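## Task

Place the rope flat on the table as a loop, either fully closed or with an opening no wider than a finger, so that the aluminium cube and both steel parallels sit inside it. It only counts if the arrangement holds without the robot pressing on it; release the rope and move the gripper away at the end.

## Robot and tools

Robot: one six-joint arm (a Trossen WXAI follower) ending in a parallel two-finger gripper, with one camera, cam_wrist (504x504), fixed to the wrist. There is no second arm, so every command describes this single arm.

Frames: reported positions use the scene frame. Its origin lies on the table surface straight under the arm's base; +z is up, +x points out in front of the arm, and +y is to the left when facing along +x. The base itself may sit slightly tilted. end_effector_position (metres) is the point midway between the finger pads, roughly 3 to 4 cm short of the fingertips; end_effector_quat_wxyz gives the hand orientation. In the gripper's own frame the fingers point along +x and close along y. The printed hand position can be somewhat wrong, especially with the arm stretched out. The camera's nominal optical frame has +z looking forward, +x right and +y down in the image, but the real camera may be offset by up to about 24 mm and tilted a few degrees.

execute_actions: argument "actions" is a list holding at most one item. An empty list only reports the current state. An item with "rows" is a motion: "rows" is a list of 1 to 15 rows, each row being 7 numbers for this arm, and "steps" (1 to 15, default 15) is how many control steps of 1/30 s it lasts; one row is used per step and the final row is held for any remaining steps. An item with only "steps" (up to 300) is a wait, counted from the previous result and including your reply time. Optional "pictures" (true/false) controls whether camera images come back. A rejected call moves nothing.

Row layout, in order: waist, shoulder, elbow, wrist pitch, wrist yaw, wrist roll, then gripper opening. The six joint values are absolute target angles in radians, on the same scale as the printed Joint positions, not offsets. Ranges: waist -3.054 to 3.054, shoulder 0.000 to 3.142, elbow 0.000 to 2.356, wrist pitch -1.571 to 1.571, wrist yaw -1.571 to 1.571, wrist roll -3.142 to 3.142. A target more than 0.010 rad beyond a range end, and farther out than the joint currently is, gets the call rejected; actual stops may differ from these by up to 0.010 rad, and commands past the real stop are clipped there, sometimes reported as "joint sent to its limit" (that line may refer to an earlier move still running). The opening is a unitless command from -1 to 1: +1 is fully open (pads 0.088 m apart), empty fingers touch near -0.80, and values below that close no further. Allow at least about 0.5 s for a full close.

Motion limits: each joint's target is kept within a short lead of its measured angle (0.211 rad for waist, shoulder and elbow, 0.213 for wrist pitch, 0.267 for wrist yaw, 0.228 for wrist roll), and targets are pulled back if they would place the hand over 70 mm from where it is now. Large moves therefore take several calls or continue after the call returns. Friction can leave a joint short of its target, notably at long reach, and tiny changes may not move it at all, so check Joint positions after each move. The arm keeps heading to your last row while you think or wait, until it nearly stops or a step is HELD.

Result lines: the state line gives hand pose and linear/angular velocities. Joint positions and Joint velocities list the six joints in row order (rad, rad/s) followed by the pad gap (m, m/s). grip_measured is the measured opening on the command scale; it may be off by about 1 mm consistently, and reads up to about 3 mm (0.061) narrow while squeezing something hard. To hold an object, command about 0.07 below grip_measured; smaller differences grip more gently. Objects thinner than about 3 mm get proportionally less force. "joint command not followed" means the clearance check altered or blocked targets (mounting blocks and posts count as arm). HELD marks steps on which your row was not fully sent. MOTOR HOT warns from 50 °C; an OVER-TEMPERATURE FAULT at 95 °C halts the arm, and if it does not cool within 30 to 60 s the power cuts and the arm goes limp. Holding loads heats the motors, even while idle.

Torque faults: if contact torque hits a joint's load limit (N m: waist 17.4, shoulder 21.6, elbow 21.5, wrist pitch 5.67, wrist yaw 5.65, wrist roll 5.3, including held weight), the arm freezes for 10 s and the rest of the call is dropped.

zoom_image: "camera" must be "cam_wrist"; "region" is [x0, y0, x1, y1] in pixels of that camera's latest image, origin at the top-left, at most 504 by 504. Returns an enlarged crop; moves nothing. Intrinsics: fy = fx = 399.948, cx 249.663, cy 254.024, vertical FOV about 64.4 degrees, slight radial distortion.

read_manual: optional "section" (only "licences"); returns licence text, moves nothing.

finished_scene: "scene" is the integer of the current scene; it ends and grades that scene irreversibly and loads the next task. Answering without any tool call ends everything.

Avoid: knocking or placing anything off the table (automatic failure), dropping or letting items slip, slamming, striking objects hard or shoving strongly, and long stops from faults. Loose objects may occasionally get nudged by an outside push, so recheck the layout before finishing. Before ending, open the gripper, lift away, and confirm the loop stays intact on its own. Moving smoothly and efficiently is preferred.

Each tool is called after "Call:" as a command line: name --argument value for each argument, lists and objects as JSON in quotes; but a table of rows of numbers goes row by row, as --pt "numbers of a row", without its own name.

## Session

Call:
execute_actions --actions '[]'

Scene clock: 0.00 s of 4397.00 s.
end_effector_position=(+0.3203, -0.2382, +0.2686) grip_measured=+0.842 end_effector_quat_wxyz=(+0.746, -0.608, -0.055, +0.267) end_effector_velocity=(-0.003, +0.006, -0.002) end_effector_angular_velocity=(-0.005, +0.000, +0.028)
Joint positions: [-0.402  1.126  1.109 -0.586 -0.473 -2.407  0.08 ]
Joint velocities: [ 0.002 -0.002 -0.007 -0.022 -0.007 -0.022 -0.   ]
Heat: hottest wrist pitch 20 °C (+0.0 °C/min).

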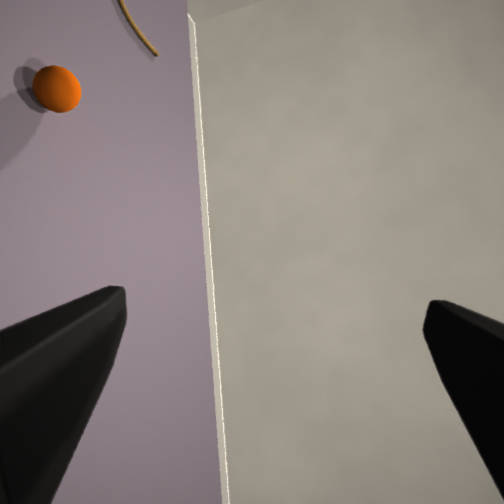

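Call:
execute_actions --actions '[{"rows":[[0,1.2,1.2,-1.0,0,0,1]]}]' --pictures false

Call:
execute_actions --actions '[{"steps":45}]'

Scene clock: 19.50 s of 4397.00 s.
end_effector_position=(+0.2851, -0.1539, +0.2694) grip_measured=+1.000 end_effector_quat_wxyz=(+0.834, -0.276, +0.205, +0.431) end_effector_velocity=(-0.007, +0.006, -0.000) end_effector_angular_velocity=(+1.060, +1.219, -1.116)
Joint positions: [-0.004  1.195  1.191 -0.996 -0.006 -1.412  0.088]
Joint velocities: [ 0.027 -0.002 -0.002 -0.037  0.022  1.985  0.   ]
Heat: hottest wrist pitch 20 °C (+0.0 °C/min).
Steps of this call (steps 1 to 90: nothing new was sent; then 16.00 s passed at rest; steps 91 to 105: all 15 steps of this action). Readings (joint positions):
91: [-0.375 1.137 1.127 -0.634 -0.400 -2.354]
92: [-0.317 1.151 1.152 -0.699 -0.317 -2.283]
94: [-0.190 1.176 1.181 -0.818 -0.170 -2.148]
98: [-0.026 1.195 1.184 -0.961 -0.045 -1.881]
105: the state above

Scene clock: 21.00 s of 4397.00 s.
end_effector_position=(+0.2847, -0.1538, +0.2694) grip_measured=+1.000 end_effector_quat_wxyz=(+0.814, +0.329, +0.437, +0.195) end_effector_velocity=(-0.002, +0.001, -0.003) end_effector_angular_velocity=(-0.010, +0.009, +0.008)
Joint positions: [-0.002  1.195  1.191 -0.998 -0.003 -0.003  0.088]
Joint velocities: [-0.002 -0.002 -0.007 -0.007  0.007 -0.007  0.   ]
Heat: hottest wrist pitch 21 °C (+2.9 °C/min).
Steps of this call (steps 1 to 45: the robot went on to your last target). Readings (joint positions):
1: [-0.003 1.195 1.191 -0.996 -0.005 -1.345]
2: [-0.003 1.195 1.191 -0.997 -0.004 -1.278]
4: [-0.003 1.195 1.191 -0.997 -0.003 -1.144]
8: [-0.002 1.195 1.191 -0.998 -0.003 -0.875]
45: the state above
The arm was judged still, so your last target was given up. Only a new action makes it travel on or press farther. Fingers that are still opening or closing keep moving.

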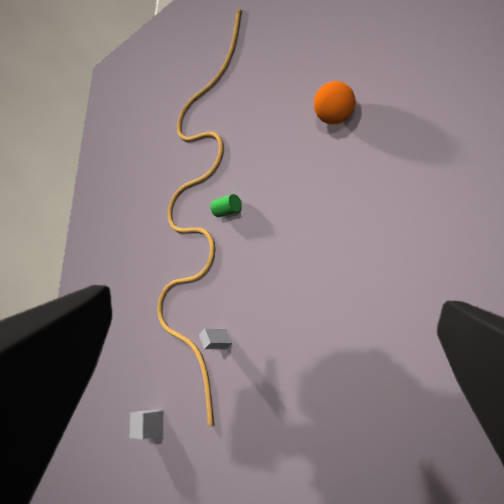

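Call:
execute_actions --actions '[{"rows":[[0.72,2.31,1.936,-1.55,0.544,0.92,1]]}]' --pictures false

Call:
execute_actions --actions '[{"steps":30}]'

Scene clock: 58.40 s of 4397.00 s.
end_effector_position=(+0.3255, +0.0096, +0.3705) grip_measured=+1.000 end_effector_quat_wxyz=(+0.783, +0.206, +0.586, +0.046) end_effector_velocity=(+0.041, +0.513, -0.191) end_effector_angular_velocity=(-0.793, +0.643, +0.468)
Joint positions: [ 0.713  2.021  1.923 -1.535  0.536  0.866  0.088]
Joint velocities: [ 0.388  1.619  0.295 -0.095  0.022  0.593  0.   ]
Heat: hottest wrist pitch 21 °C (+1.0 °C/min).
Steps of this call (steps 1 to 90: nothing new was sent; then 33.90 s passed at rest; steps 91 to 105: all 15 steps of this action). Readings (joint positions):
91: [0.026 1.230 1.229 -1.062 0.068 0.053]
92: [0.083 1.281 1.292 -1.133 0.155 0.123]
94: [0.205 1.404 1.423 -1.241 0.309 0.257]
98: [0.441 1.650 1.664 -1.463 0.492 0.523]
105: the state above

Scene clock: 59.40 s of 4397.00 s.
end_effector_position=(+0.3296, +0.0852, +0.3057) grip_measured=+1.000 end_effector_quat_wxyz=(+0.749, +0.103, +0.655, +0.016) end_effector_velocity=(-0.000, +0.002, -0.003) end_effector_angular_velocity=(+0.002, +0.007, +0.008)
Joint positions: [ 0.724  2.307  1.932 -1.549  0.543  0.917  0.088]
Joint velocities: [-0.002  0.002 -0.007  0.007 -0.007 -0.007  0.   ]
Heat: hottest wrist pitch 21 °C (+1.0 °C/min).
Steps of this call (steps 1 to 30: the robot went on to your last target). Readings (joint positions):
1: [0.723 2.076 1.929 -1.538 0.537 0.881]
2: [0.727 2.131 1.931 -1.540 0.538 0.891]
4: [0.727 2.231 1.931 -1.542 0.539 0.905]
8: [0.724 2.319 1.927 -1.547 0.539 0.914]
30: the state above
The arm was judged still, so your last target was given up. Only a new action makes it travel on or press farther. Fingers that are still opening or closing keep moving.

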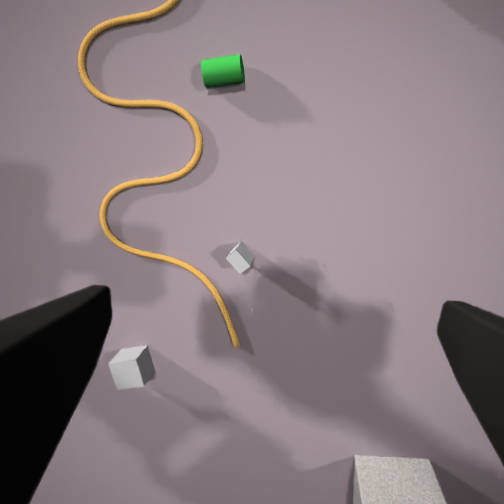

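Call:
execute_actions --actions '[{"rows":[[0.2,1.7,1.5,-1.55,0.75,0.3,1]]}]' --pictures false

Call:
execute_actions --actions '[{"steps":20}]'

Scene clock: 70.20 s of 4397.00 s.
end_effector_position=(+0.2980, -0.1617, +0.2191) grip_measured=+1.000 end_effector_quat_wxyz=(+0.714, +0.016, +0.700, -0.006) end_effector_velocity=(-0.108, -0.291, +0.080) end_effector_angular_velocity=(+0.141, -0.409, -0.532)
Joint positions: [ 0.208  1.747  1.527 -1.553  0.749  0.338  0.088]
Joint velocities: [-0.393 -1.009 -0.046 -0.007  0.081 -0.403  0.   ]
Heat: hottest waist 21 °C (+1.0 °C/min).
Steps of this call (steps 1 to 90: nothing new was sent; then 7.30 s passed at rest; steps 91 to 105: all 15 steps of this action). Readings (joint positions):
91: [0.719 2.290 1.913 -1.536 0.564 0.888]
92: [0.703 2.266 1.878 -1.540 0.595 0.849]
94: [0.644 2.204 1.805 -1.546 0.646 0.767]
98: [0.478 2.046 1.659 -1.546 0.709 0.591]
105: the state above

Scene clock: 70.87 s of 4397.00 s.
end_effector_position=(+0.2907, -0.1709, +0.2226) grip_measured=+1.000 end_effector_quat_wxyz=(+0.721, +0.016, +0.693, -0.002) end_effector_velocity=(-0.002, -0.003, -0.002) end_effector_angular_velocity=(-0.009, +0.008, +0.007)
Joint positions: [ 0.201  1.698  1.509 -1.551  0.751  0.303  0.088]
Joint velocities: [-0.007 -0.002 -0.002 -0.007  0.007 -0.007  0.   ]
Heat: hottest waist 21 °C (+1.0 °C/min).
Steps of this call (steps 1 to 20: the robot went on to your last target). Readings (joint positions):
1: [0.200 1.720 1.527 -1.553 0.752 0.327]
2: [0.199 1.702 1.527 -1.553 0.752 0.320]
4: [0.200 1.692 1.523 -1.553 0.752 0.311]
8: [0.201 1.698 1.510 -1.551 0.751 0.305]
20: the state above

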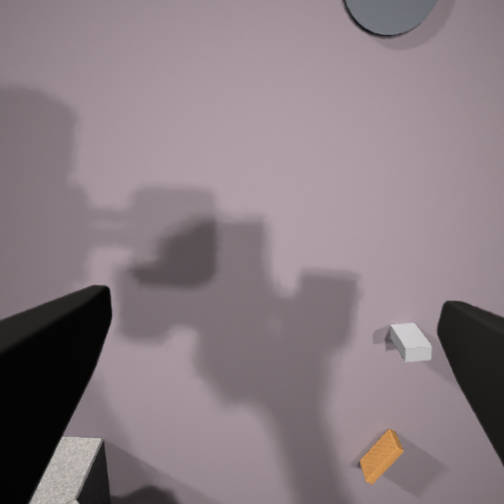

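Call:
execute_actions --actions '[{"rows":[[-0.439,1.189,1.058,-1.06,0.705,-0.55,1]]}]' --pictures false

Call:
execute_actions --actions '[{"steps":20}]'

Scene clock: 84.57 s of 4397.00 s.
end_effector_position=(+0.1837, -0.2793, +0.1232) grip_measured=+1.000 end_effector_quat_wxyz=(+0.711, +0.009, +0.703, -0.012) end_effector_velocity=(-0.014, +0.015, -0.025) end_effector_angular_velocity=(+0.041, +0.053, +0.351)
Joint positions: [-0.428  1.195  1.073 -1.066  0.708 -0.519  0.088]
Joint velocities: [-0.066 -0.007 -0.095  0.051 -0.037 -0.374  0.   ]
Heat: hottest waist 22 °C (+1.0 °C/min).
Steps of this call (steps 1 to 15: the robot went on to your last target; steps 16 to 90: nothing new was sent; then 10.20 s passed at rest; steps 91 to 105: all 15 steps of this action). Readings (joint positions):
91: [0.185 1.664 1.473 -1.487 0.741 0.247]
92: [0.140 1.616 1.411 -1.415 0.720 0.178]
94: [0.011 1.501 1.285 -1.299 0.716 0.042]
98: [-0.252 1.278 1.113 -1.122 0.710 -0.225]
105: the state above

Scene clock: 85.23 s of 4397.00 s.
end_effector_position=(+0.1825, -0.2792, +0.1215) grip_measured=+1.000 end_effector_quat_wxyz=(+0.710, +0.001, +0.704, -0.004) end_effector_velocity=(-0.003, +0.002, +0.001) end_effector_angular_velocity=(+0.013, +0.009, +0.017)
Joint positions: [-0.435  1.195  1.069 -1.062  0.707 -0.547  0.088]
Joint velocities: [-0.002 -0.002  0.002 -0.022 -0.007 -0.007  0.   ]
Heat: hottest waist 22 °C (+1.0 °C/min).
Steps of this call (steps 1 to 20: the robot went on to your last target). Readings (joint positions):
1: [-0.430 1.195 1.071 -1.065 0.707 -0.527]
2: [-0.431 1.195 1.069 -1.064 0.707 -0.534]
4: [-0.433 1.195 1.069 -1.062 0.707 -0.541]
8: [-0.434 1.195 1.069 -1.062 0.707 -0.546]
20: the state above

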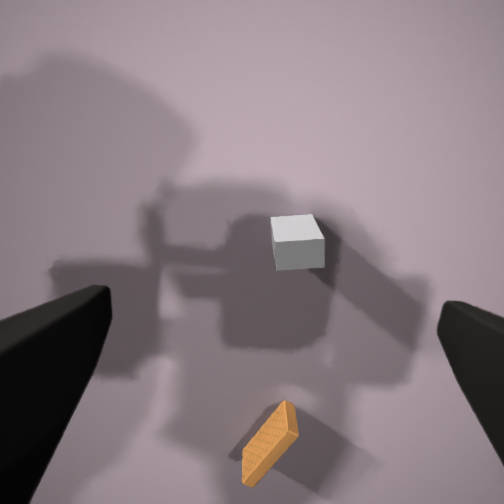

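Call:
execute_actions --actions '[{"rows":[[-0.47,1.205,1.05,-1.01,0.69,-0.58,1],[-0.5,1.215,1.03,-0.96,0.68,-0.62,1],[-0.53,1.225,1.015,-0.91,0.665,-0.655,1],[-0.565,1.24,1.0,-0.86,0.65,-0.69,1],[-0.6,1.25,0.98,-0.81,0.635,-0.725,1],[-0.63,1.26,0.96,-0.76,0.62,-0.76,1],[-0.66,1.27,0.94,-0.71,0.605,-0.8,1],[-0.69,1.282,0.92,-0.664,0.592,-0.833,1]]}]' --pictures false

Call:
execute_actions --actions '[{"steps":10}]'

Scene clock: 93.70 s of 4397.00 s.
end_effector_position=(+0.1817, -0.2927, +0.0481) grip_measured=+1.000 end_effector_quat_wxyz=(+0.710, +0.001, +0.705, -0.005) end_effector_velocity=(+0.015, -0.018, -0.003) end_effector_angular_velocity=(-0.067, -0.079, -0.022)
Joint positions: [-0.684  1.274  0.93  -0.672  0.597 -0.825  0.088]
Joint velocities: [-0.017 -0.002 -0.007  0.139 -0.022 -0.066  0.   ]
Heat: hottest waist 21 °C (+0.0 °C/min).
Steps of this call (steps 1 to 15: the robot went on to your last target; steps 16 to 90: nothing new was sent; then 4.97 s passed at rest; steps 91 to 105: all 15 steps of this action). Readings (joint positions):
91: [-0.439 1.195 1.067 -1.051 0.703 -0.555]
92: [-0.451 1.195 1.061 -1.024 0.696 -0.573]
94: [-0.494 1.204 1.043 -0.952 0.678 -0.622]
98: [-0.614 1.246 0.978 -0.773 0.626 -0.751]
105: the state above

Scene clock: 94.03 s of 4397.00 s.
end_effector_position=(+0.1823, -0.2935, +0.0478) grip_measured=+1.000 end_effector_quat_wxyz=(+0.711, +0.000, +0.703, -0.006) end_effector_velocity=(-0.001, +0.002, -0.000) end_effector_angular_velocity=(+0.009, +0.000, -0.005)
Joint positions: [-0.685  1.274  0.929 -0.665  0.594 -0.83   0.088]
Joint velocities: [-0.002 -0.002 -0.002 -0.007 -0.007  0.007  0.   ]
Heat: hottest waist 21 °C (+0.0 °C/min).
Steps of this call (steps 1 to 10: the robot went on to your last target). Readings (joint positions):
1: [-0.684 1.274 0.930 -0.669 0.596 -0.826]
2: [-0.684 1.274 0.930 -0.668 0.596 -0.828]
4: [-0.685 1.274 0.929 -0.668 0.594 -0.829]
8: [-0.685 1.274 0.929 -0.665 0.594 -0.830]
10: the state above

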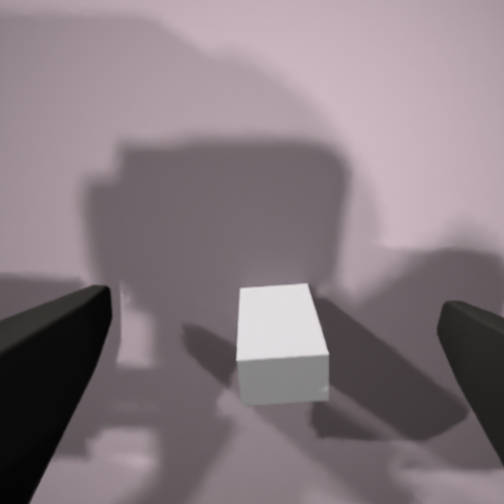

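Call:
execute_actions --actions '[{"rows":[[-0.69,1.282,0.92,-0.664,0.592,-0.833,-0.47]]}]' --pictures false

Call:
execute_actions --actions '[{"steps":8}]' --pictures false

Scene clock: 101.40 s of 4397.00 s.
end_effector_position=(+0.1824, -0.2934, +0.0478) grip_measured=-0.442 end_effector_quat_wxyz=(+0.711, +0.000, +0.703, -0.006) end_effector_velocity=(+0.001, -0.002, +0.001) end_effector_angular_velocity=(-0.003, -0.010, -0.001)
Joint positions: [-0.685  1.274  0.929 -0.665  0.593 -0.83   0.017]
Joint velocities: [-0.002 -0.002  0.002  0.007 -0.007 -0.007 -0.013]
Heat: hottest waist 21 °C (+0.0 °C/min).
Steps of this call (steps 1 to 15: the robot went on to your last target; steps 16 to 90: nothing new was sent; then 3.87 s passed at rest; steps 91 to 105: all 15 steps of this action). Readings (joint positions):
91: [-0.685 1.274 0.929 -0.665 0.594 -0.830]
92: [-0.685 1.274 0.929 -0.665 0.594 -0.830]
94: [-0.685 1.274 0.929 -0.665 0.594 -0.830]
98: [-0.685 1.274 0.929 -0.665 0.594 -0.830]
105: the state above

Scene clock: 101.67 s of 4397.00 s.
end_effector_position=(+0.1824, -0.2934, +0.0478) grip_measured=-0.448 end_effector_quat_wxyz=(+0.711, +0.000, +0.703, -0.006) end_effector_velocity=(-0.004, +0.002, -0.001) end_effector_angular_velocity=(+0.002, +0.014, +0.027)
Joint positions: [-0.685  1.274  0.929 -0.665  0.593 -0.83   0.017]
Joint velocities: [-0.002 -0.002 -0.007 -0.007  0.007 -0.022 -0.   ]
Heat: hottest waist 21 °C (+0.0 °C/min).
Steps of this call (steps 1 to 8: the robot went on to your last target). Readings (joint positions):
1: [-0.685 1.274 0.929 -0.665 0.593 -0.830]
2: [-0.685 1.274 0.929 -0.665 0.593 -0.830]
4: [-0.685 1.274 0.929 -0.665 0.593 -0.830]
8: the state above

Call:
execute_actions --actions '[{"rows":[[-0.69,1.282,0.92,-0.664,0.592,-0.833,-0.53],[-0.69,1.282,0.92,-0.664,0.592,-0.833,-0.53],[-0.69,1.282,0.92,-0.664,0.592,-0.833,-0.53],[-0.66,1.27,0.94,-0.71,0.605,-0.8,-0.53],[-0.63,1.26,0.96,-0.76,0.62,-0.76,-0.53],[-0.6,1.25,0.98,-0.81,0.635,-0.725,-0.53],[-0.565,1.24,1.0,-0.86,0.65,-0.69,-0.53],[-0.53,1.225,1.015,-0.91,0.665,-0.655,-0.53],[-0.5,1.215,1.03,-0.96,0.68,-0.62,-0.53],[-0.45,1.22,1.06,-1.02,0.69,-0.56,-0.53],[-0.4,1.25,1.09,-1.07,0.7,-0.5,-0.53],[-0.35,1.29,1.12,-1.11,0.7,-0.44,-0.53],[-0.3,1.33,1.15,-1.15,0.71,-0.38,-0.53],[-0.25,1.37,1.18,-1.19,0.71,-0.32,-0.53],[-0.2,1.41,1.21,-1.23,0.72,-0.26,-0.53]]}]' --pictures false

Call:
execute_actions --actions '[{"rows":[[-0.14,1.46,1.23,-1.25,0.72,-0.19,-0.53],[-0.08,1.51,1.25,-1.27,0.72,-0.12,-0.53],[-0.02,1.56,1.27,-1.29,0.72,-0.05,-0.53],[0.04,1.61,1.29,-1.3,0.72,0.02,-0.53],[0.1,1.66,1.31,-1.3,0.72,0.09,-0.53],[0.16,1.72,1.33,-1.3,0.72,0.16,-0.53],[0.22,1.78,1.334,-1.3,0.71,0.23,-0.53],[0.28,1.84,1.334,-1.3,0.7,0.3,-0.53],[0.33,1.9,1.334,-1.28,0.69,0.37,-0.53],[0.38,1.96,1.334,-1.26,0.68,0.44,-0.53],[0.42,2.02,1.334,-1.23,0.67,0.5,-0.53],[0.45,2.08,1.334,-1.2,0.66,0.56,-0.53],[0.48,2.14,1.334,-1.17,0.65,0.61,-0.53],[0.5,2.2,1.334,-1.13,0.65,0.65,-0.53],[0.531,2.373,1.334,-1.02,0.643,0.72,-0.53]]}]' --pictures false

Call:
execute_actions --actions '[{"steps":15}]'

Scene clock: 120.17 s of 4397.00 s.
end_effector_position=(+0.2141, -0.2601, +0.1293) grip_measured=-0.448 end_effector_quat_wxyz=(+0.712, +0.015, +0.702, +0.012) end_effector_velocity=(+0.259, +0.192, +0.206) end_effector_angular_velocity=(+0.199, -0.057, +0.168)
Joint positions: [-0.32   1.314  1.143 -1.127  0.704 -0.397  0.017]
Joint velocities: [ 1.438  0.96   0.906 -1.165  0.183  1.678  0.   ]
Heat: hottest waist 21 °C (+0.0 °C/min).
Steps of this call (steps 1 to 15: the robot went on to your last target; steps 16 to 90: nothing new was sent; then 15.00 s passed at rest; steps 91 to 105: all 15 steps of this action). Readings (joint positions):
91: [-0.685 1.274 0.929 -0.665 0.593 -0.830]
92: [-0.685 1.274 0.929 -0.665 0.593 -0.830]
94: [-0.683 1.274 0.930 -0.671 0.596 -0.826]
98: [-0.607 1.265 0.963 -0.811 0.633 -0.728]
105: the state above

Scene clock: 120.67 s of 4397.00 s.
end_effector_position=(+0.3172, -0.0087, +0.1807) grip_measured=-0.448 end_effector_quat_wxyz=(+0.733, +0.006, +0.679, +0.043) end_effector_velocity=(+0.090, +0.618, -0.032) end_effector_angular_velocity=(+0.277, -0.494, -0.680)
Joint positions: [ 0.416  1.999  1.324 -1.175  0.669  0.458  0.017]
Joint velocities: [ 1.013  1.302 -0.007  1.282 -0.212  1.443 -0.   ]
Heat: hottest waist 21 °C (+0.0 °C/min).
Steps of this call (steps 1 to 15: all 15 steps of this action). Readings (joint positions):
1: [-0.271 1.350 1.171 -1.164 0.710 -0.337]
2: [-0.219 1.391 1.196 -1.196 0.715 -0.273]
4: [-0.108 1.485 1.240 -1.246 0.718 -0.141]
8: [0.114 1.682 1.304 -1.280 0.717 0.102]
15: the state above

Scene clock: 121.17 s of 4397.00 s.
end_effector_position=(+0.2997, +0.0987, +0.1212) grip_measured=-0.448 end_effector_quat_wxyz=(+0.709, -0.003, +0.705, +0.002) end_effector_velocity=(-0.007, -0.004, -0.002) end_effector_angular_velocity=(-0.012, +0.026, +0.039)
Joint positions: [ 0.533  2.369  1.332 -1.021  0.643  0.716  0.017]
Joint velocities: [-0.002 -0.002 -0.012 -0.022 -0.007 -0.022 -0.   ]
Heat: hottest waist 21 °C (+0.0 °C/min).
Steps of this call (steps 1 to 15: the robot went on to your last target). Readings (joint positions):
1: [0.448 2.047 1.325 -1.134 0.662 0.512]
2: [0.475 2.099 1.329 -1.100 0.658 0.569]
4: [0.515 2.210 1.338 -1.054 0.651 0.647]
8: [0.535 2.358 1.330 -1.032 0.639 0.701]
15: the state above

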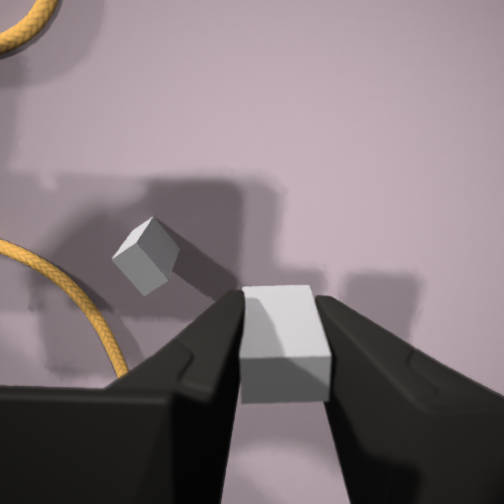

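Call:
execute_actions --actions '[{"rows":[[0.518,2.38,1.32,-0.99,0.648,0.706,-0.53],[0.505,2.387,1.305,-0.96,0.654,0.69,-0.53],[0.493,2.395,1.29,-0.93,0.66,0.677,-0.53],[0.48,2.402,1.276,-0.9,0.665,0.663,-0.53],[0.467,2.41,1.26,-0.87,0.67,0.65,-0.53],[0.455,2.417,1.247,-0.84,0.675,0.635,-0.53],[0.442,2.424,1.232,-0.81,0.68,0.62,-0.53],[0.43,2.431,1.218,-0.78,0.686,0.606,-0.53],[0.417,2.438,1.204,-0.75,0.69,0.59,-0.53],[0.404,2.445,1.19,-0.716,0.697,0.578,-0.53]]}]' --pictures false

Call:
execute_actions --actions '[{"steps":8}]'

Scene clock: 126.10 s of 4397.00 s.
end_effector_position=(+0.3009, +0.0981, +0.0526) grip_measured=-0.448 end_effector_quat_wxyz=(+0.707, +0.004, +0.707, -0.002) end_effector_velocity=(+0.007, +0.009, -0.007) end_effector_angular_velocity=(+0.034, -0.064, +0.003)
Joint positions: [ 0.404  2.438  1.199 -0.73   0.692  0.586  0.017]
Joint velocities: [-0.002 -0.002 -0.046  0.139  0.007 -0.066 -0.   ]
Heat: hottest waist 21 °C (+0.0 °C/min).
Steps of this call (steps 1 to 15: the robot went on to your last target; steps 16 to 90: nothing new was sent; then 1.43 s passed at rest; steps 91 to 105: all 15 steps of this action). Readings (joint positions):
91: [0.532 2.369 1.331 -1.016 0.643 0.717]
92: [0.530 2.370 1.328 -1.000 0.644 0.711]
94: [0.516 2.374 1.316 -0.955 0.653 0.692]
98: [0.465 2.400 1.264 -0.848 0.672 0.641]
105: the state above

Scene clock: 126.37 s of 4397.00 s.
end_effector_position=(+0.3026, +0.0989, +0.0525) grip_measured=-0.448 end_effector_quat_wxyz=(+0.710, +0.006, +0.704, -0.002) end_effector_velocity=(+0.003, +0.004, +0.001) end_effector_angular_velocity=(+0.030, -0.004, -0.011)
Joint positions: [ 0.404  2.438  1.198 -0.718  0.695  0.581  0.017]
Joint velocities: [-0.002 -0.002  0.002  0.022 -0.022 -0.007 -0.   ]
Heat: hottest waist 21 °C (+0.0 °C/min).
Steps of this call (steps 1 to 8: the robot went on to your last target). Readings (joint positions):
1: [0.404 2.438 1.198 -0.726 0.692 0.584]
2: [0.404 2.438 1.198 -0.722 0.694 0.583]
4: [0.404 2.438 1.198 -0.719 0.695 0.582]
8: the state above

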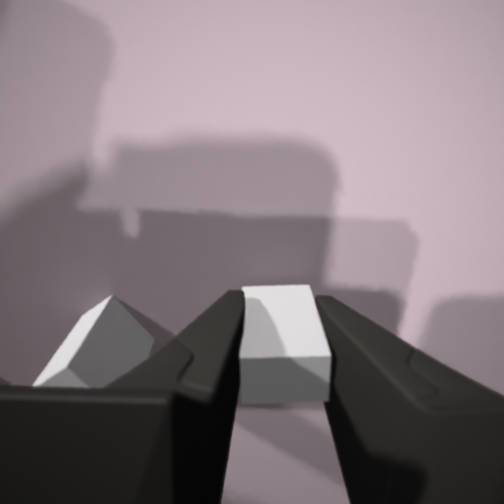

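Call:
execute_actions --actions '[{"rows":[[0.395,2.445,1.19,-0.716,0.697,0.578,-0.53],[0.385,2.445,1.19,-0.716,0.697,0.578,-0.53],[0.385,2.445,1.19,-0.716,0.697,0.578,-0.53],[0.385,2.445,1.19,-0.716,0.697,0.578,-0.53],[0.385,2.445,1.19,-0.716,0.697,0.578,-0.53],[0.385,2.445,1.19,-0.716,0.697,0.578,-0.53],[0.385,2.445,1.19,-0.716,0.697,0.578,-0.53],[0.385,2.445,1.19,-0.716,0.697,0.578,-0.53],[0.385,2.445,1.19,-0.716,0.697,0.578,-0.25]]}]' --pictures false

Call:
execute_actions --actions '[{"rows":[[0.4,2.435,1.204,-0.75,0.69,0.59,-0.25],[0.415,2.428,1.218,-0.78,0.686,0.606,-0.25],[0.43,2.42,1.232,-0.81,0.68,0.62,-0.25],[0.445,2.412,1.247,-0.84,0.675,0.635,-0.25],[0.46,2.405,1.26,-0.87,0.67,0.65,-0.25],[0.475,2.397,1.276,-0.9,0.665,0.663,-0.25],[0.49,2.39,1.29,-0.93,0.66,0.677,-0.25],[0.505,2.38,1.305,-0.96,0.654,0.69,-0.25],[0.53,2.373,1.334,-1.02,0.643,0.72,-0.25],[0.58,2.4,1.36,-1.04,0.62,0.77,-0.25],[0.63,2.43,1.39,-1.06,0.59,0.82,-0.25],[0.68,2.47,1.42,-1.06,0.56,0.87,-0.25],[0.73,2.51,1.45,-1.06,0.53,0.92,0],[0.78,2.55,1.48,-1.06,0.5,0.97,0.3],[0.83,2.6,1.51,-1.06,0.47,1.02,1]]}]' --pictures false

Call:
execute_actions --actions '[{"rows":[[0.88,2.65,1.54,-1.06,0.44,1.06,1],[0.93,2.7,1.57,-1.06,0.41,1.1,1],[0.98,2.76,1.6,-1.06,0.38,1.14,1],[1.021,2.81,1.627,-1.055,0.36,1.18,1],[1.021,2.857,1.627,-1.055,0.36,1.18,1]]}]'

Scene clock: 138.63 s of 4397.00 s.
end_effector_position=(+0.3033, +0.0956, +0.0492) grip_measured=-0.273 end_effector_quat_wxyz=(+0.706, +0.010, +0.708, -0.006) end_effector_velocity=(-0.001, +0.001, -0.001) end_effector_angular_velocity=(+0.022, +0.012, -0.003)
Joint positions: [ 0.388  2.438  1.198 -0.717  0.695  0.581  0.026]
Joint velocities: [-0.007 -0.002 -0.002  0.007 -0.022 -0.007  0.012]
Heat: hottest waist 23 °C (+1.0 °C/min).
Steps of this call (steps 1 to 30: the robot went on to your last target; steps 31 to 90: nothing new was sent; then 8.77 s passed at rest; steps 91 to 105: all 15 steps of this action). Readings (joint positions):
91: [0.404 2.438 1.198 -0.717 0.695 0.581]
92: [0.403 2.438 1.198 -0.717 0.695 0.581]
94: [0.396 2.438 1.198 -0.717 0.695 0.581]
98: [0.388 2.438 1.198 -0.717 0.695 0.581]
105: the state above

Scene clock: 139.13 s of 4397.00 s.
end_effector_position=(+0.2849, +0.1639, +0.1484) grip_measured=+0.019 end_effector_quat_wxyz=(+0.720, +0.041, +0.693, +0.004) end_effector_velocity=(-0.222, +0.543, +0.203) end_effector_angular_velocity=(+0.406, -0.242, -0.038)
Joint positions: [ 0.695  2.478  1.444 -1.038  0.546  0.9    0.04 ]
Joint velocities: [ 1.429  0.93   0.852 -0.139 -0.769  1.223  0.175]
Heat: hottest waist 23 °C (+1.0 °C/min).
Steps of this call (steps 1 to 15: all 15 steps of this action). Readings (joint positions):
1: [0.389 2.438 1.198 -0.721 0.695 0.581]
2: [0.392 2.438 1.200 -0.737 0.695 0.586]
4: [0.407 2.436 1.211 -0.784 0.688 0.606]
8: [0.466 2.414 1.259 -0.891 0.668 0.656]
15: the state above

Scene clock: 139.63 s of 4397.00 s.
end_effector_position=(+0.1825, +0.2819, +0.1194) grip_measured=+1.000 end_effector_quat_wxyz=(+0.709, -0.006, +0.705, +0.001) end_effector_velocity=(+0.035, +0.029, +0.025) end_effector_angular_velocity=(+0.141, -0.017, -0.125)
Joint positions: [ 1.023  2.852  1.616 -1.056  0.363  1.175  0.088]
Joint velocities: [-0.046 -0.002  0.134  0.022 -0.007  0.037  0.002]
Heat: hottest waist 23 °C (+1.0 °C/min).
Steps of this call (steps 1 to 15: all 15 steps of this action). Readings (joint positions):
1: [0.742 2.511 1.472 -1.042 0.521 0.939]
2: [0.789 2.548 1.497 -1.045 0.495 0.976]
4: [0.877 2.630 1.543 -1.049 0.446 1.048]
8: [1.013 2.794 1.608 -1.047 0.376 1.145]
15: the state above

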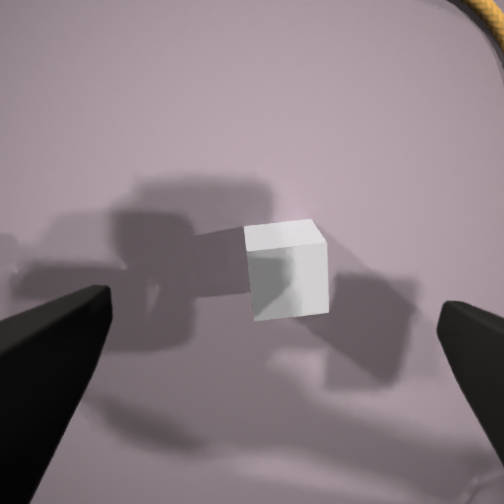

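Call:
execute_actions --actions '[{"rows":[[1.015,2.863,1.6,-1.03,0.364,1.15,1],[1.01,2.869,1.578,-1.0,0.368,1.12,1],[1.003,2.875,1.556,-0.97,0.372,1.09,1],[0.997,2.881,1.534,-0.94,0.376,1.06,1],[0.99,2.887,1.512,-0.91,0.38,1.03,1],[0.984,2.893,1.49,-0.88,0.384,1.01,1],[0.978,2.9,1.468,-0.85,0.388,1.0,1],[0.971,2.905,1.446,-0.82,0.392,0.99,1],[0.965,2.911,1.424,-0.79,0.396,0.99,1],[0.958,2.917,1.402,-0.765,0.4,0.99,1]]}]' --pictures false

Call:
execute_actions --actions '[{"steps":6}]'

Scene clock: 148.13 s of 4397.00 s.
end_effector_position=(+0.1710, +0.2726, +0.0479) grip_measured=+1.000 end_effector_quat_wxyz=(+0.704, -0.051, +0.707, +0.048) end_effector_velocity=(+0.009, +0.009, -0.007) end_effector_angular_velocity=(+0.050, -0.081, +0.020)
Joint positions: [ 0.961  2.91   1.414 -0.779  0.395  0.995  0.088]
Joint velocities: [ 0.002 -0.002 -0.042  0.125  0.051 -0.051  0.   ]
Heat: hottest waist 23 °C (+1.0 °C/min).
Steps of this call (steps 1 to 15: the robot went on to your last target; steps 16 to 90: nothing new was sent; then 5.00 s passed at rest; steps 91 to 105: all 15 steps of this action). Readings (joint positions):
91: [1.022 2.852 1.620 -1.052 0.362 1.174]
92: [1.022 2.852 1.615 -1.037 0.362 1.161]
94: [1.017 2.852 1.592 -0.993 0.366 1.119]
98: [0.993 2.870 1.513 -0.887 0.381 1.031]
105: the state above

Scene clock: 148.33 s of 4397.00 s.
end_effector_position=(+0.1719, +0.2739, +0.0475) grip_measured=+1.000 end_effector_quat_wxyz=(+0.707, -0.049, +0.704, +0.049) end_effector_velocity=(-0.008, -0.006, -0.004) end_effector_angular_velocity=(-0.013, +0.032, +0.016)
Joint positions: [ 0.961  2.91   1.412 -0.768  0.398  0.993  0.088]
Joint velocities: [-0.002 -0.002 -0.022 -0.007 -0.022 -0.007  0.   ]
Heat: hottest waist 23 °C (+1.0 °C/min).
Steps of this call (steps 1 to 6: the robot went on to your last target). Readings (joint positions):
1: [0.961 2.910 1.414 -0.774 0.397 0.995]
2: [0.961 2.910 1.414 -0.768 0.398 0.994]
4: [0.961 2.910 1.413 -0.768 0.398 0.994]
6: the state above

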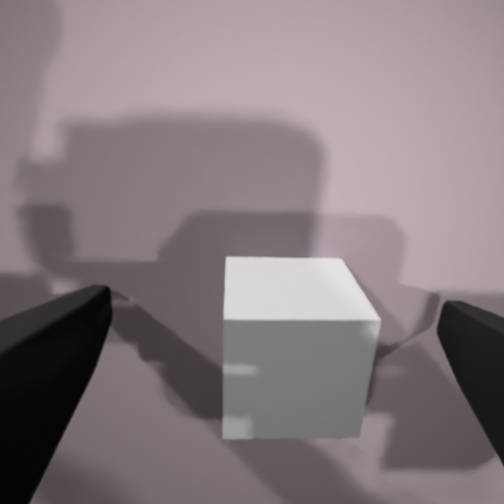

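Width ≈ 32 mm → approx -0.17.

Call:
execute_actions --actions '[{"rows":[[0.958,2.917,1.402,-0.765,0.4,1.01,-0.22]]}]' --pictures false

Scene clock: 151.57 s of 4397.00 s.
end_effector_position=(+0.1721, +0.2742, +0.0475) grip_measured=-0.205 end_effector_quat_wxyz=(+0.707, -0.043, +0.704, +0.045) end_effector_velocity=(-0.003, +0.001, -0.001) end_effector_angular_velocity=(+0.011, +0.021, +0.005)
Joint positions: [ 0.961  2.91   1.412 -0.766  0.398  1.007  0.029]
Joint velocities: [-0.002 -0.002 -0.007  0.007 -0.022 -0.007 -0.003]
Heat: hottest shoulder 23 °C (+1.0 °C/min).
Steps of this call (steps 1 to 30: the robot went on to your last target; steps 31 to 82: nothing new was sent; steps 83 to 97: all 15 steps of this action). Readings (joint positions):
83: [0.961 2.910 1.412 -0.766 0.398 0.994]
84: [0.961 2.910 1.412 -0.766 0.398 0.997]
86: [0.961 2.910 1.412 -0.766 0.398 1.002]
90: [0.961 2.910 1.412 -0.766 0.398 1.006]
97: the state above

Call:
execute_actions --actions '[{"rows":[[0.958,2.917,1.402,-0.765,0.4,1.01,-0.29],[0.958,2.917,1.402,-0.765,0.4,1.01,-0.29],[0.958,2.917,1.402,-0.765,0.4,1.01,-0.29],[0.965,2.905,1.435,-0.8,0.4,1.01,-0.29],[0.97,2.895,1.465,-0.84,0.4,1.01,-0.29],[0.975,2.885,1.495,-0.88,0.4,1.01,-0.29],[0.98,2.87,1.525,-0.92,0.4,1.01,-0.29],[0.98,2.85,1.555,-0.96,0.4,1.01,-0.29],[0.98,2.83,1.585,-1.0,0.4,1.01,-0.29],[0.96,2.8,1.61,-1.04,0.41,1.0,-0.29],[0.93,2.77,1.63,-1.08,0.43,0.98,-0.29],[0.89,2.73,1.63,-1.11,0.45,0.95,-0.29],[0.85,2.7,1.63,-1.113,0.47,0.92,-0.29],[0.81,2.67,1.63,-1.113,0.49,0.89,-0.29],[0.77,2.64,1.63,-1.113,0.51,0.86,-0.29]]}]' --pictures false

Call:
execute_actions --actions '[{"rows":[[0.72,2.62,1.63,-1.113,0.54,0.83,-0.29],[0.67,2.6,1.63,-1.113,0.57,0.8,-0.29],[0.62,2.58,1.63,-1.113,0.6,0.76,-0.29],[0.57,2.56,1.63,-1.113,0.62,0.73,-0.29],[0.53,2.55,1.63,-1.113,0.64,0.7,-0.29],[0.495,2.545,1.63,-1.113,0.659,0.684,-0.29]]}]'

Scene clock: 163.40 s of 4397.00 s.
end_effector_position=(+0.2377, +0.2475, +0.1409) grip_measured=-0.226 end_effector_quat_wxyz=(+0.719, -0.036, +0.692, +0.053) end_effector_velocity=(+0.454, -0.271, +0.253) end_effector_angular_velocity=(+0.532, -0.212, -0.445)
Joint positions: [ 0.891  2.731  1.609 -1.076  0.459  0.928  0.028]
Joint velocities: [-0.989 -1.043  0.261 -0.286  0.52  -0.711 -0.   ]
Heat: hottest shoulder 24 °C (+3.0 °C/min).
Steps of this call (steps 1 to 15: the robot went on to your last target; steps 16 to 90: nothing new was sent; then 8.33 s passed at rest; steps 91 to 105: all 15 steps of this action). Readings (joint positions):
91: [0.961 2.910 1.412 -0.766 0.398 1.007]
92: [0.961 2.910 1.412 -0.766 0.398 1.007]
94: [0.961 2.910 1.414 -0.771 0.398 1.007]
98: [0.968 2.905 1.473 -0.882 0.398 1.007]
105: the state above

Scene clock: 163.90 s of 4397.00 s.
end_effector_position=(+0.3524, +0.1184, +0.1179) grip_measured=-0.226 end_effector_quat_wxyz=(+0.706, +0.007, +0.708, -0.005) end_effector_velocity=(-0.019, +0.044, +0.042) end_effector_angular_velocity=(-0.001, -0.111, +0.167)
Joint positions: [ 0.485  2.551  1.632 -1.112  0.655  0.689  0.028]
Joint velocities: [ 0.173  0.002 -0.002 -0.007 -0.007 -0.037 -0.   ]
Heat: hottest shoulder 24 °C (+3.0 °C/min).
Steps of this call (steps 1 to 15: all 15 steps of this action). Readings (joint positions):
1: [0.856 2.698 1.617 -1.084 0.478 0.903]
2: [0.816 2.669 1.623 -1.090 0.501 0.878]
4: [0.728 2.620 1.631 -1.097 0.548 0.823]
8: [0.545 2.563 1.632 -1.108 0.633 0.724]
15: the state above

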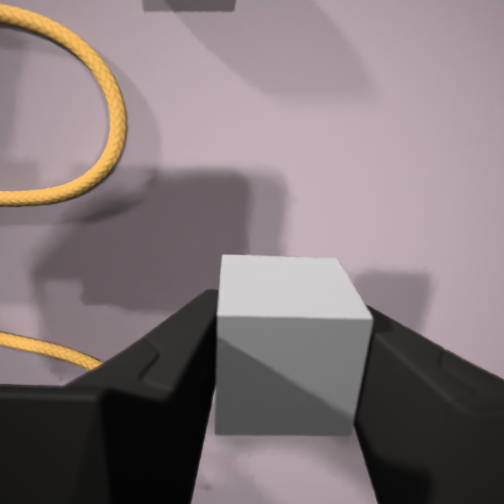

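Call:
execute_actions --actions '[{"rows":[[0.484,2.556,1.615,-1.085,0.664,0.67,-0.3],[0.472,2.562,1.6,-1.056,0.668,0.657,-0.3],[0.461,2.567,1.583,-1.027,0.673,0.644,-0.3],[0.45,2.573,1.567,-1.0,0.678,0.63,-0.3],[0.438,2.578,1.55,-0.97,0.682,0.617,-0.3],[0.427,2.584,1.534,-0.94,0.687,0.604,-0.3],[0.415,2.59,1.518,-0.913,0.692,0.59,-0.3],[0.404,2.595,1.502,-0.884,0.697,0.577,-0.3],[0.392,2.6,1.486,-0.856,0.701,0.563,-0.3],[0.381,2.606,1.47,-0.827,0.706,0.55,-0.3]]}]' --pictures false

Call:
execute_actions --actions '[{"steps":6}]'

Scene clock: 169.93 s of 4397.00 s.
end_effector_position=(+0.3483, +0.1179, +0.0486) grip_measured=-0.226 end_effector_quat_wxyz=(+0.704, +0.001, +0.710, -0.002) end_effector_velocity=(-0.007, +0.006, -0.016) end_effector_angular_velocity=(+0.003, -0.013, +0.047)
Joint positions: [ 0.378  2.601  1.478 -0.84   0.701  0.557  0.028]
Joint velocities: [-0.007  0.012 -0.061  0.095  0.007 -0.066  0.   ]
Heat: hottest shoulder 25 °C (+4.0 °C/min).
Steps of this call (steps 1 to 30: the robot went on to your last target; steps 31 to 90: nothing new was sent; then 2.53 s passed at rest; steps 91 to 105: all 15 steps of this action). Readings (joint positions):
91: [0.498 2.551 1.631 -1.109 0.657 0.683]
92: [0.496 2.551 1.627 -1.095 0.660 0.677]
94: [0.485 2.551 1.610 -1.051 0.667 0.658]
98: [0.439 2.565 1.552 -0.949 0.684 0.610]
105: the state above

Scene clock: 170.13 s of 4397.00 s.
end_effector_position=(+0.3498, +0.1189, +0.0486) grip_measured=-0.226 end_effector_quat_wxyz=(+0.707, +0.002, +0.707, -0.002) end_effector_velocity=(-0.003, -0.001, -0.003) end_effector_angular_velocity=(+0.001, +0.017, +0.010)
Joint positions: [ 0.379  2.601  1.477 -0.829  0.704  0.553  0.028]
Joint velocities: [-0.007  0.002 -0.002 -0.007 -0.007 -0.007 -0.   ]
Heat: hottest shoulder 25 °C (+4.0 °C/min).
Steps of this call (steps 1 to 6: the robot went on to your last target). Readings (joint positions):
1: [0.378 2.601 1.477 -0.836 0.702 0.556]
2: [0.379 2.601 1.477 -0.833 0.702 0.555]
4: [0.379 2.601 1.477 -0.829 0.704 0.554]
6: the state above

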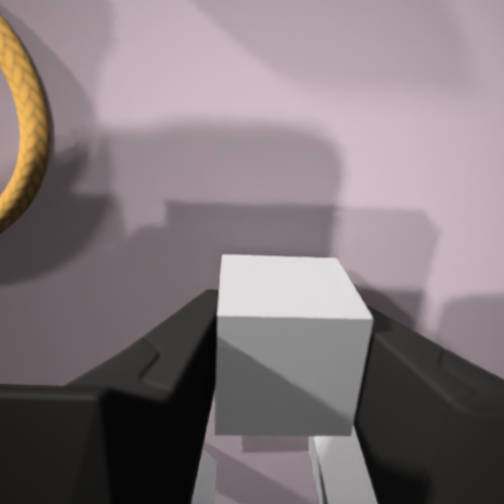

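Call:
execute_actions --actions '[{"rows":[[0.381,2.606,1.47,-0.827,0.706,0.55,0.1],[0.381,2.606,1.47,-0.827,0.706,0.55,0.1],[0.381,2.606,1.47,-0.827,0.706,0.55,0.1],[0.381,2.606,1.47,-0.827,0.706,0.55,0.1],[0.381,2.606,1.47,-0.827,0.706,0.55,0.1],[0.395,2.595,1.495,-0.856,0.701,0.563,0.1],[0.41,2.585,1.515,-0.89,0.697,0.577,0.1],[0.425,2.578,1.535,-0.925,0.69,0.6,0.1],[0.44,2.57,1.555,-0.96,0.682,0.617,0.1],[0.455,2.562,1.575,-1.0,0.675,0.635,0.1],[0.47,2.555,1.6,-1.04,0.67,0.65,0.1],[0.495,2.545,1.63,-1.08,0.66,0.68,0.4],[0.52,2.545,1.68,-1.1,0.65,0.7,0.7],[0.55,2.545,1.73,-1.1,0.65,0.72,1],[0.58,2.55,2.0,-1.1,0.65,0.75,1]]}]' --pictures false

Call:
execute_actions --actions '[{"steps":20}]'

Scene clock: 187.67 s of 4397.00 s.
end_effector_position=(+0.3634, +0.1320, +0.1238) grip_measured=+0.493 end_effector_quat_wxyz=(+0.724, +0.023, +0.689, -0.003) end_effector_velocity=(+0.275, +0.189, +0.463) end_effector_angular_velocity=(+0.687, -1.104, -0.758)
Joint positions: [ 0.505  2.57   1.663 -1.068  0.662  0.689  0.063]
Joint velocities: [ 0.667 -0.027  1.385 -0.256 -0.095  0.535  0.175]
Heat: hottest waist 26 °C (+4.0 °C/min).
Steps of this call (steps 1 to 30: the robot went on to your last target; steps 31 to 90: nothing new was sent; then 14.03 s passed at rest; steps 91 to 105: all 15 steps of this action). Readings (joint positions):
91: [0.379 2.601 1.477 -0.828 0.704 0.553]
92: [0.380 2.601 1.477 -0.828 0.704 0.553]
94: [0.380 2.601 1.477 -0.828 0.704 0.553]
98: [0.391 2.601 1.493 -0.872 0.702 0.569]
105: the state above

Scene clock: 188.33 s of 4397.00 s.
end_effector_position=(+0.4331, +0.1418, +0.2356) grip_measured=+1.000 end_effector_quat_wxyz=(+0.792, +0.162, +0.589, -0.003) end_effector_velocity=(-0.003, -0.004, -0.003) end_effector_angular_velocity=(-0.009, +0.020, +0.017)
Joint positions: [ 0.584  2.541  1.999 -1.1    0.652  0.747  0.088]
Joint velocities: [-0.007 -0.002 -0.002 -0.022 -0.007 -0.007  0.   ]
Heat: hottest waist 26 °C (+4.1 °C/min).
Steps of this call (steps 1 to 20: the robot went on to your last target). Readings (joint positions):
1: [0.527 2.570 1.713 -1.072 0.659 0.704]
2: [0.546 2.570 1.766 -1.077 0.656 0.716]
4: [0.575 2.569 1.873 -1.087 0.653 0.731]
8: [0.591 2.542 1.983 -1.092 0.652 0.744]
20: the state above

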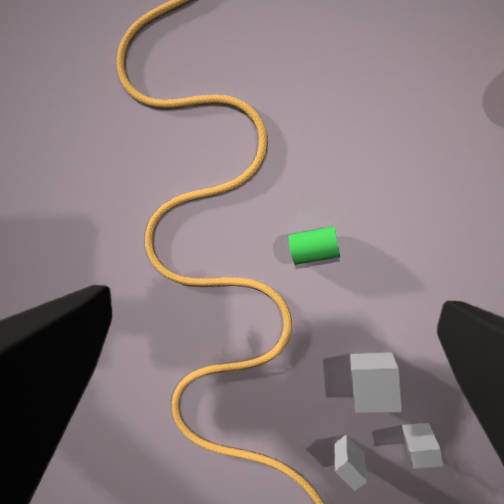

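Call:
execute_actions --actions '[{"rows":[[0.57,2.56,1.99,-1.03,0.67,0.68,1],[0.555,2.58,1.985,-0.96,0.69,0.61,1],[0.54,2.6,1.98,-0.89,0.71,0.54,1],[0.525,2.63,1.97,-0.82,0.735,0.47,1],[0.51,2.66,1.965,-0.75,0.76,0.4,1],[0.49,2.69,1.96,-0.68,0.78,0.33,1],[0.47,2.72,1.95,-0.61,0.8,0.26,1],[0.45,2.75,1.94,-0.54,0.825,0.19,1],[0.43,2.78,1.93,-0.47,0.85,0.12,1],[0.402,2.83,1.922,-0.36,0.871,0.06,0.3]]}]' --pictures false

Call:
execute_actions --actions '[{"steps":10}]'

Scene clock: 212.27 s of 4397.00 s.
end_effector_position=(+0.5180, +0.1643, +0.0965) grip_measured=+0.413 end_effector_quat_wxyz=(+0.860, +0.005, +0.511, +0.002) end_effector_velocity=(-0.028, +0.011, -0.249) end_effector_angular_velocity=(-0.314, +0.217, +0.162)
Joint positions: [ 0.399  2.816  1.93  -0.409  0.857  0.094  0.059]
Joint velocities: [-0.252  0.344 -0.183  0.447  0.11  -0.388 -0.079]
Heat: hottest waist 28 °C (+5.0 °C/min).
Steps of this call (steps 1 to 15: the robot went on to your last target; steps 16 to 90: nothing new was sent; then 20.43 s passed at rest; steps 91 to 105: all 15 steps of this action). Readings (joint positions):
91: [0.584 2.541 1.999 -1.089 0.654 0.734]
92: [0.583 2.545 1.998 -1.054 0.662 0.701]
94: [0.572 2.564 1.998 -0.948 0.691 0.602]
98: [0.517 2.648 1.985 -0.706 0.769 0.361]
105: the state above

Scene clock: 212.60 s of 4397.00 s.
end_effector_position=(+0.5200, +0.1695, +0.0969) grip_measured=+0.304 end_effector_quat_wxyz=(+0.866, -0.002, +0.499, +0.002) end_effector_velocity=(-0.005, +0.001, -0.000) end_effector_angular_velocity=(-0.029, +0.012, +0.038)
Joint positions: [ 0.406  2.827  1.923 -0.361  0.869  0.064  0.054]
Joint velocities: [ 0.007 -0.002 -0.007 -0.022  0.007 -0.022 -0.001]
Heat: hottest waist 28 °C (+5.0 °C/min).
Steps of this call (steps 1 to 10: the robot went on to your last target). Readings (joint positions):
1: [0.392 2.826 1.926 -0.396 0.860 0.084]
2: [0.390 2.830 1.923 -0.387 0.863 0.078]
4: [0.392 2.831 1.923 -0.372 0.865 0.070]
8: [0.404 2.827 1.923 -0.361 0.869 0.065]
10: the state above

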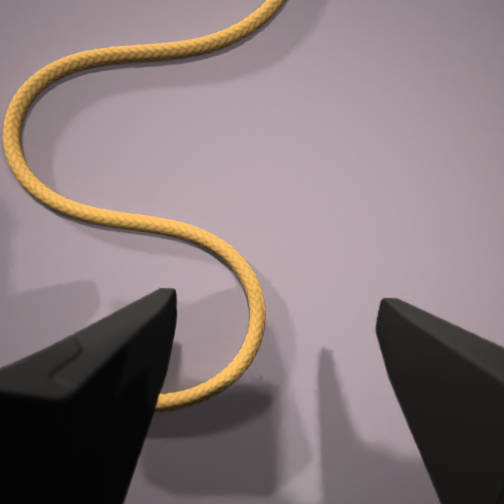

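Call:
execute_actions --actions '[{"rows":[[0.396,2.836,1.913,-0.336,0.868,0.05,0.1],[0.388,2.842,1.904,-0.31,0.865,0.037,0.1],[0.38,2.848,1.895,-0.287,0.862,0.025,0.1],[0.373,2.854,1.886,-0.263,0.859,0.013,0.1],[0.365,2.86,1.877,-0.238,0.856,0,0.1],[0.357,2.866,1.868,-0.214,0.854,-0.01,0.1],[0.35,2.872,1.859,-0.19,0.851,-0.022,0.1],[0.342,2.878,1.85,-0.165,0.848,-0.034,0.1],[0.335,2.884,1.84,-0.14,0.845,-0.045,0.1],[0.328,2.89,1.832,-0.116,0.842,-0.057,0.1]]}]' --pictures false

Call:
execute_actions --actions '[{"steps":10}]'

Scene clock: 218.80 s of 4397.00 s.
end_effector_position=(+0.5264, +0.1674, +0.0490) grip_measured=+0.103 end_effector_quat_wxyz=(+0.871, +0.003, +0.490, -0.002) end_effector_velocity=(+0.021, +0.022, +0.037) end_effector_angular_velocity=(+0.038, -0.156, +0.006)
Joint positions: [ 0.335  2.876  1.845 -0.125  0.845 -0.05   0.044]
Joint velocities: [ 0.056 -0.002  0.002  0.168 -0.022 -0.081 -0.001]
Heat: hottest waist 29 °C (+5.1 °C/min).
Steps of this call (steps 1 to 30: the robot went on to your last target; steps 31 to 90: nothing new was sent; then 2.70 s passed at rest; steps 91 to 105: all 15 steps of this action). Readings (joint positions):
91: [0.406 2.827 1.923 -0.356 0.869 0.060]
92: [0.405 2.827 1.922 -0.344 0.869 0.055]
94: [0.400 2.828 1.914 -0.308 0.866 0.038]
98: [0.372 2.841 1.887 -0.219 0.857 -0.005]
105: the state above

Scene clock: 219.13 s of 4397.00 s.
end_effector_position=(+0.5264, +0.1681, +0.0480) grip_measured=+0.103 end_effector_quat_wxyz=(+0.872, +0.003, +0.490, -0.001) end_effector_velocity=(+0.003, -0.003, -0.000) end_effector_angular_velocity=(+0.007, -0.003, -0.003)
Joint positions: [ 0.334  2.878  1.842 -0.117  0.844 -0.054  0.044]
Joint velocities: [-0.007 -0.002  0.002  0.007 -0.007 -0.007 -0.   ]
Heat: hottest waist 29 °C (+5.0 °C/min).
Steps of this call (steps 1 to 10: the robot went on to your last target). Readings (joint positions):
1: [0.336 2.876 1.845 -0.120 0.845 -0.051]
2: [0.336 2.876 1.845 -0.119 0.845 -0.052]
4: [0.335 2.876 1.844 -0.119 0.845 -0.053]
8: [0.334 2.878 1.842 -0.118 0.844 -0.054]
10: the state above

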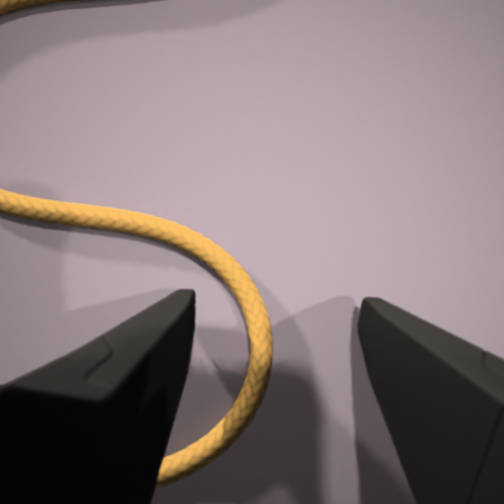

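Call:
execute_actions --actions '[{"rows":[[0.333,2.882,1.84,-0.116,0.842,-0.057,-0.75]]}]'

Scene clock: 222.60 s of 4397.00 s.
end_effector_position=(+0.5264, +0.1682, +0.0482) grip_measured=-0.736 end_effector_quat_wxyz=(+0.872, +0.003, +0.489, -0.001) end_effector_velocity=(-0.003, +0.002, -0.001) end_effector_angular_velocity=(-0.005, +0.012, +0.026)
Joint positions: [ 0.334  2.878  1.842 -0.117  0.844 -0.054  0.003]
Joint velocities: [ 0.002 -0.002 -0.002 -0.022 -0.007 -0.007 -0.002]
Heat: hottest waist 30 °C (+6.1 °C/min).
Steps of this call (steps 1 to 15: the robot went on to your last target; steps 16 to 89: nothing new was sent; steps 90 to 104: all 15 steps of this action). Readings (joint positions):
90: [0.334 2.878 1.842 -0.117 0.844 -0.054]
91: [0.334 2.878 1.842 -0.117 0.844 -0.054]
93: [0.334 2.878 1.842 -0.117 0.844 -0.054]
97: [0.334 2.878 1.842 -0.117 0.844 -0.054]
104: the state above

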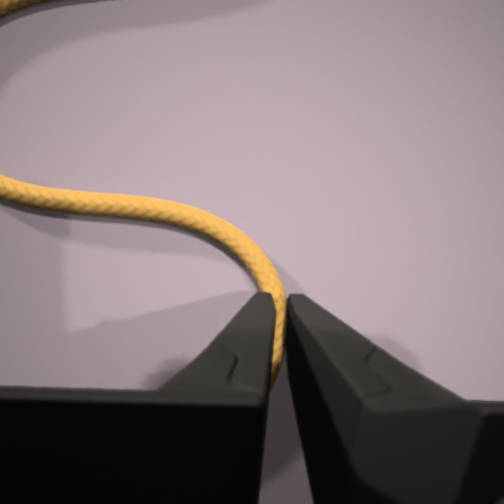

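Call:
execute_actions --actions '[{"rows":[[0.333,2.882,1.84,-0.116,0.842,-0.057,-0.83],[0.333,2.882,1.84,-0.116,0.842,-0.057,-0.83],[0.345,2.87,1.855,-0.15,0.846,-0.04,-0.83],[0.357,2.86,1.868,-0.19,0.85,-0.02,-0.83],[0.37,2.85,1.88,-0.23,0.855,0,-0.83],[0.38,2.84,1.895,-0.27,0.86,0.02,-0.83],[0.39,2.83,1.91,-0.31,0.865,0.04,-0.83],[0.4,2.81,1.92,-0.36,0.87,0.06,-0.83],[0.41,2.79,1.92,-0.41,0.87,0.1,-0.83],[0.42,2.76,1.92,-0.46,0.86,0.14,-0.83],[0.43,2.73,1.92,-0.51,0.85,0.18,-0.83],[0.44,2.7,1.92,-0.56,0.84,0.2,-0.83]]}]' --pictures false

Call:
execute_actions --actions '[{"steps":8}]'

Scene clock: 237.93 s of 4397.00 s.
end_effector_position=(+0.5073, +0.1557, +0.1349) grip_measured=-0.752 end_effector_quat_wxyz=(+0.860, +0.020, +0.510, +0.006) end_effector_velocity=(+0.068, -0.098, +0.302) end_effector_angular_velocity=(+0.336, -0.347, -0.309)
Joint positions: [ 0.443  2.726  1.908 -0.52   0.847  0.176  0.002]
Joint velocities: [ 0.178 -0.505  0.212 -0.344 -0.051  0.256 -0.   ]
Heat: hottest waist 32 °C (+7.0 °C/min).
Steps of this call (steps 1 to 15: the robot went on to your last target; steps 16 to 90: nothing new was sent; then 11.83 s passed at rest; steps 91 to 105: all 15 steps of this action). Readings (joint positions):
91: [0.335 2.878 1.842 -0.117 0.844 -0.054]
92: [0.335 2.878 1.842 -0.117 0.844 -0.054]
94: [0.337 2.877 1.847 -0.139 0.844 -0.046]
98: [0.366 2.861 1.877 -0.269 0.856 0.015]
105: the state above

Scene clock: 238.20 s of 4397.00 s.
end_effector_position=(+0.5112, +0.1452, +0.1519) grip_measured=-0.752 end_effector_quat_wxyz=(+0.862, +0.034, +0.506, +0.002) end_effector_velocity=(-0.007, +0.017, -0.033) end_effector_angular_velocity=(+0.029, +0.059, +0.026)
Joint positions: [ 0.446  2.692  1.926 -0.559  0.842  0.196  0.002]
Joint velocities: [-0.022  0.056 -0.007  0.007 -0.051  0.022 -0.   ]
Heat: hottest waist 32 °C (+7.1 °C/min).
Steps of this call (steps 1 to 8: the robot went on to your last target). Readings (joint positions):
1: [0.448 2.712 1.915 -0.530 0.847 0.182]
2: [0.450 2.701 1.921 -0.536 0.846 0.187]
4: [0.450 2.690 1.926 -0.546 0.846 0.193]
8: the state above

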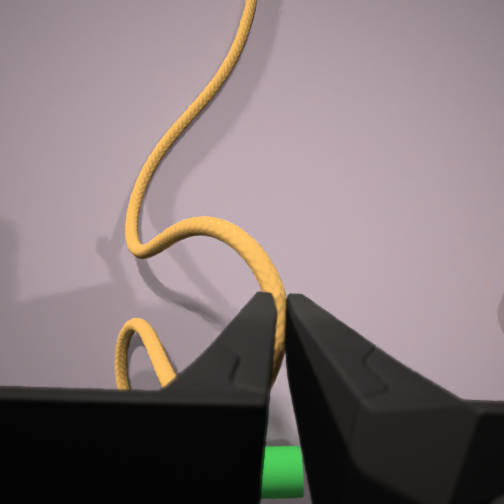

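Call:
execute_actions --actions '[{"rows":[[0.435,2.67,1.905,-0.59,0.835,0.26,-0.83],[0.43,2.65,1.89,-0.62,0.83,0.32,-0.83],[0.425,2.625,1.875,-0.65,0.82,0.38,-0.83],[0.415,2.6,1.86,-0.68,0.815,0.44,-0.83],[0.41,2.575,1.845,-0.71,0.81,0.5,-0.83],[0.4,2.55,1.83,-0.74,0.8,0.56,-0.83],[0.39,2.525,1.815,-0.77,0.795,0.62,-0.83],[0.38,2.5,1.8,-0.8,0.79,0.68,-0.83],[0.37,2.48,1.785,-0.83,0.78,0.74,-0.83],[0.36,2.46,1.77,-0.86,0.775,0.8,-0.83],[0.35,2.44,1.755,-0.89,0.77,0.86,-0.83],[0.34,2.42,1.74,-0.92,0.765,0.92,-0.83]]}]' --pictures false

Call:
execute_actions --actions '[{"steps":10}]'

Scene clock: 247.40 s of 4397.00 s.
end_effector_position=(+0.4594, +0.0470, +0.1506) grip_measured=-0.752 end_effector_quat_wxyz=(+0.753, +0.257, +0.582, -0.169) end_effector_velocity=(-0.025, -0.112, -0.011) end_effector_angular_velocity=(+0.198, +0.206, -0.583)
Joint positions: [ 0.343  2.429  1.766 -0.896  0.776  0.873  0.002]
Joint velocities: [-0.178 -0.237 -0.095 -0.198 -0.081  0.535  0.   ]
Heat: hottest waist 33 °C (+7.1 °C/min).
Steps of this call (steps 1 to 30: the robot went on to your last target; steps 31 to 261: nothing new was sent; steps 262 to 276: all 15 steps of this action). Readings (joint positions):
262: [0.445 2.692 1.925 -0.564 0.840 0.212]
263: [0.444 2.687 1.921 -0.577 0.837 0.242]
265: [0.441 2.663 1.898 -0.624 0.826 0.327]
269: [0.415 2.579 1.842 -0.731 0.803 0.543]
276: the state above

Scene clock: 247.73 s of 4397.00 s.
end_effector_position=(+0.4520, +0.0458, +0.1474) grip_measured=-0.752 end_effector_quat_wxyz=(+0.742, +0.264, +0.590, -0.178) end_effector_velocity=(+0.002, -0.000, +0.001) end_effector_angular_velocity=(+0.013, -0.004, -0.015)
Joint positions: [ 0.34   2.421  1.75  -0.918  0.767  0.916  0.002]
Joint velocities: [-0.002 -0.002  0.002  0.007 -0.007  0.007  0.   ]
Heat: hottest waist 33 °C (+7.0 °C/min).
Steps of this call (steps 1 to 10: the robot went on to your last target). Readings (joint positions):
1: [0.338 2.424 1.764 -0.902 0.774 0.887]
2: [0.337 2.422 1.761 -0.907 0.773 0.897]
4: [0.337 2.421 1.757 -0.913 0.769 0.907]
8: [0.340 2.421 1.750 -0.918 0.767 0.915]
10: the state above

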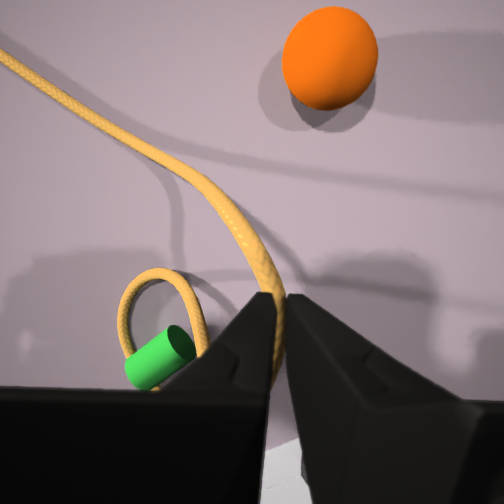

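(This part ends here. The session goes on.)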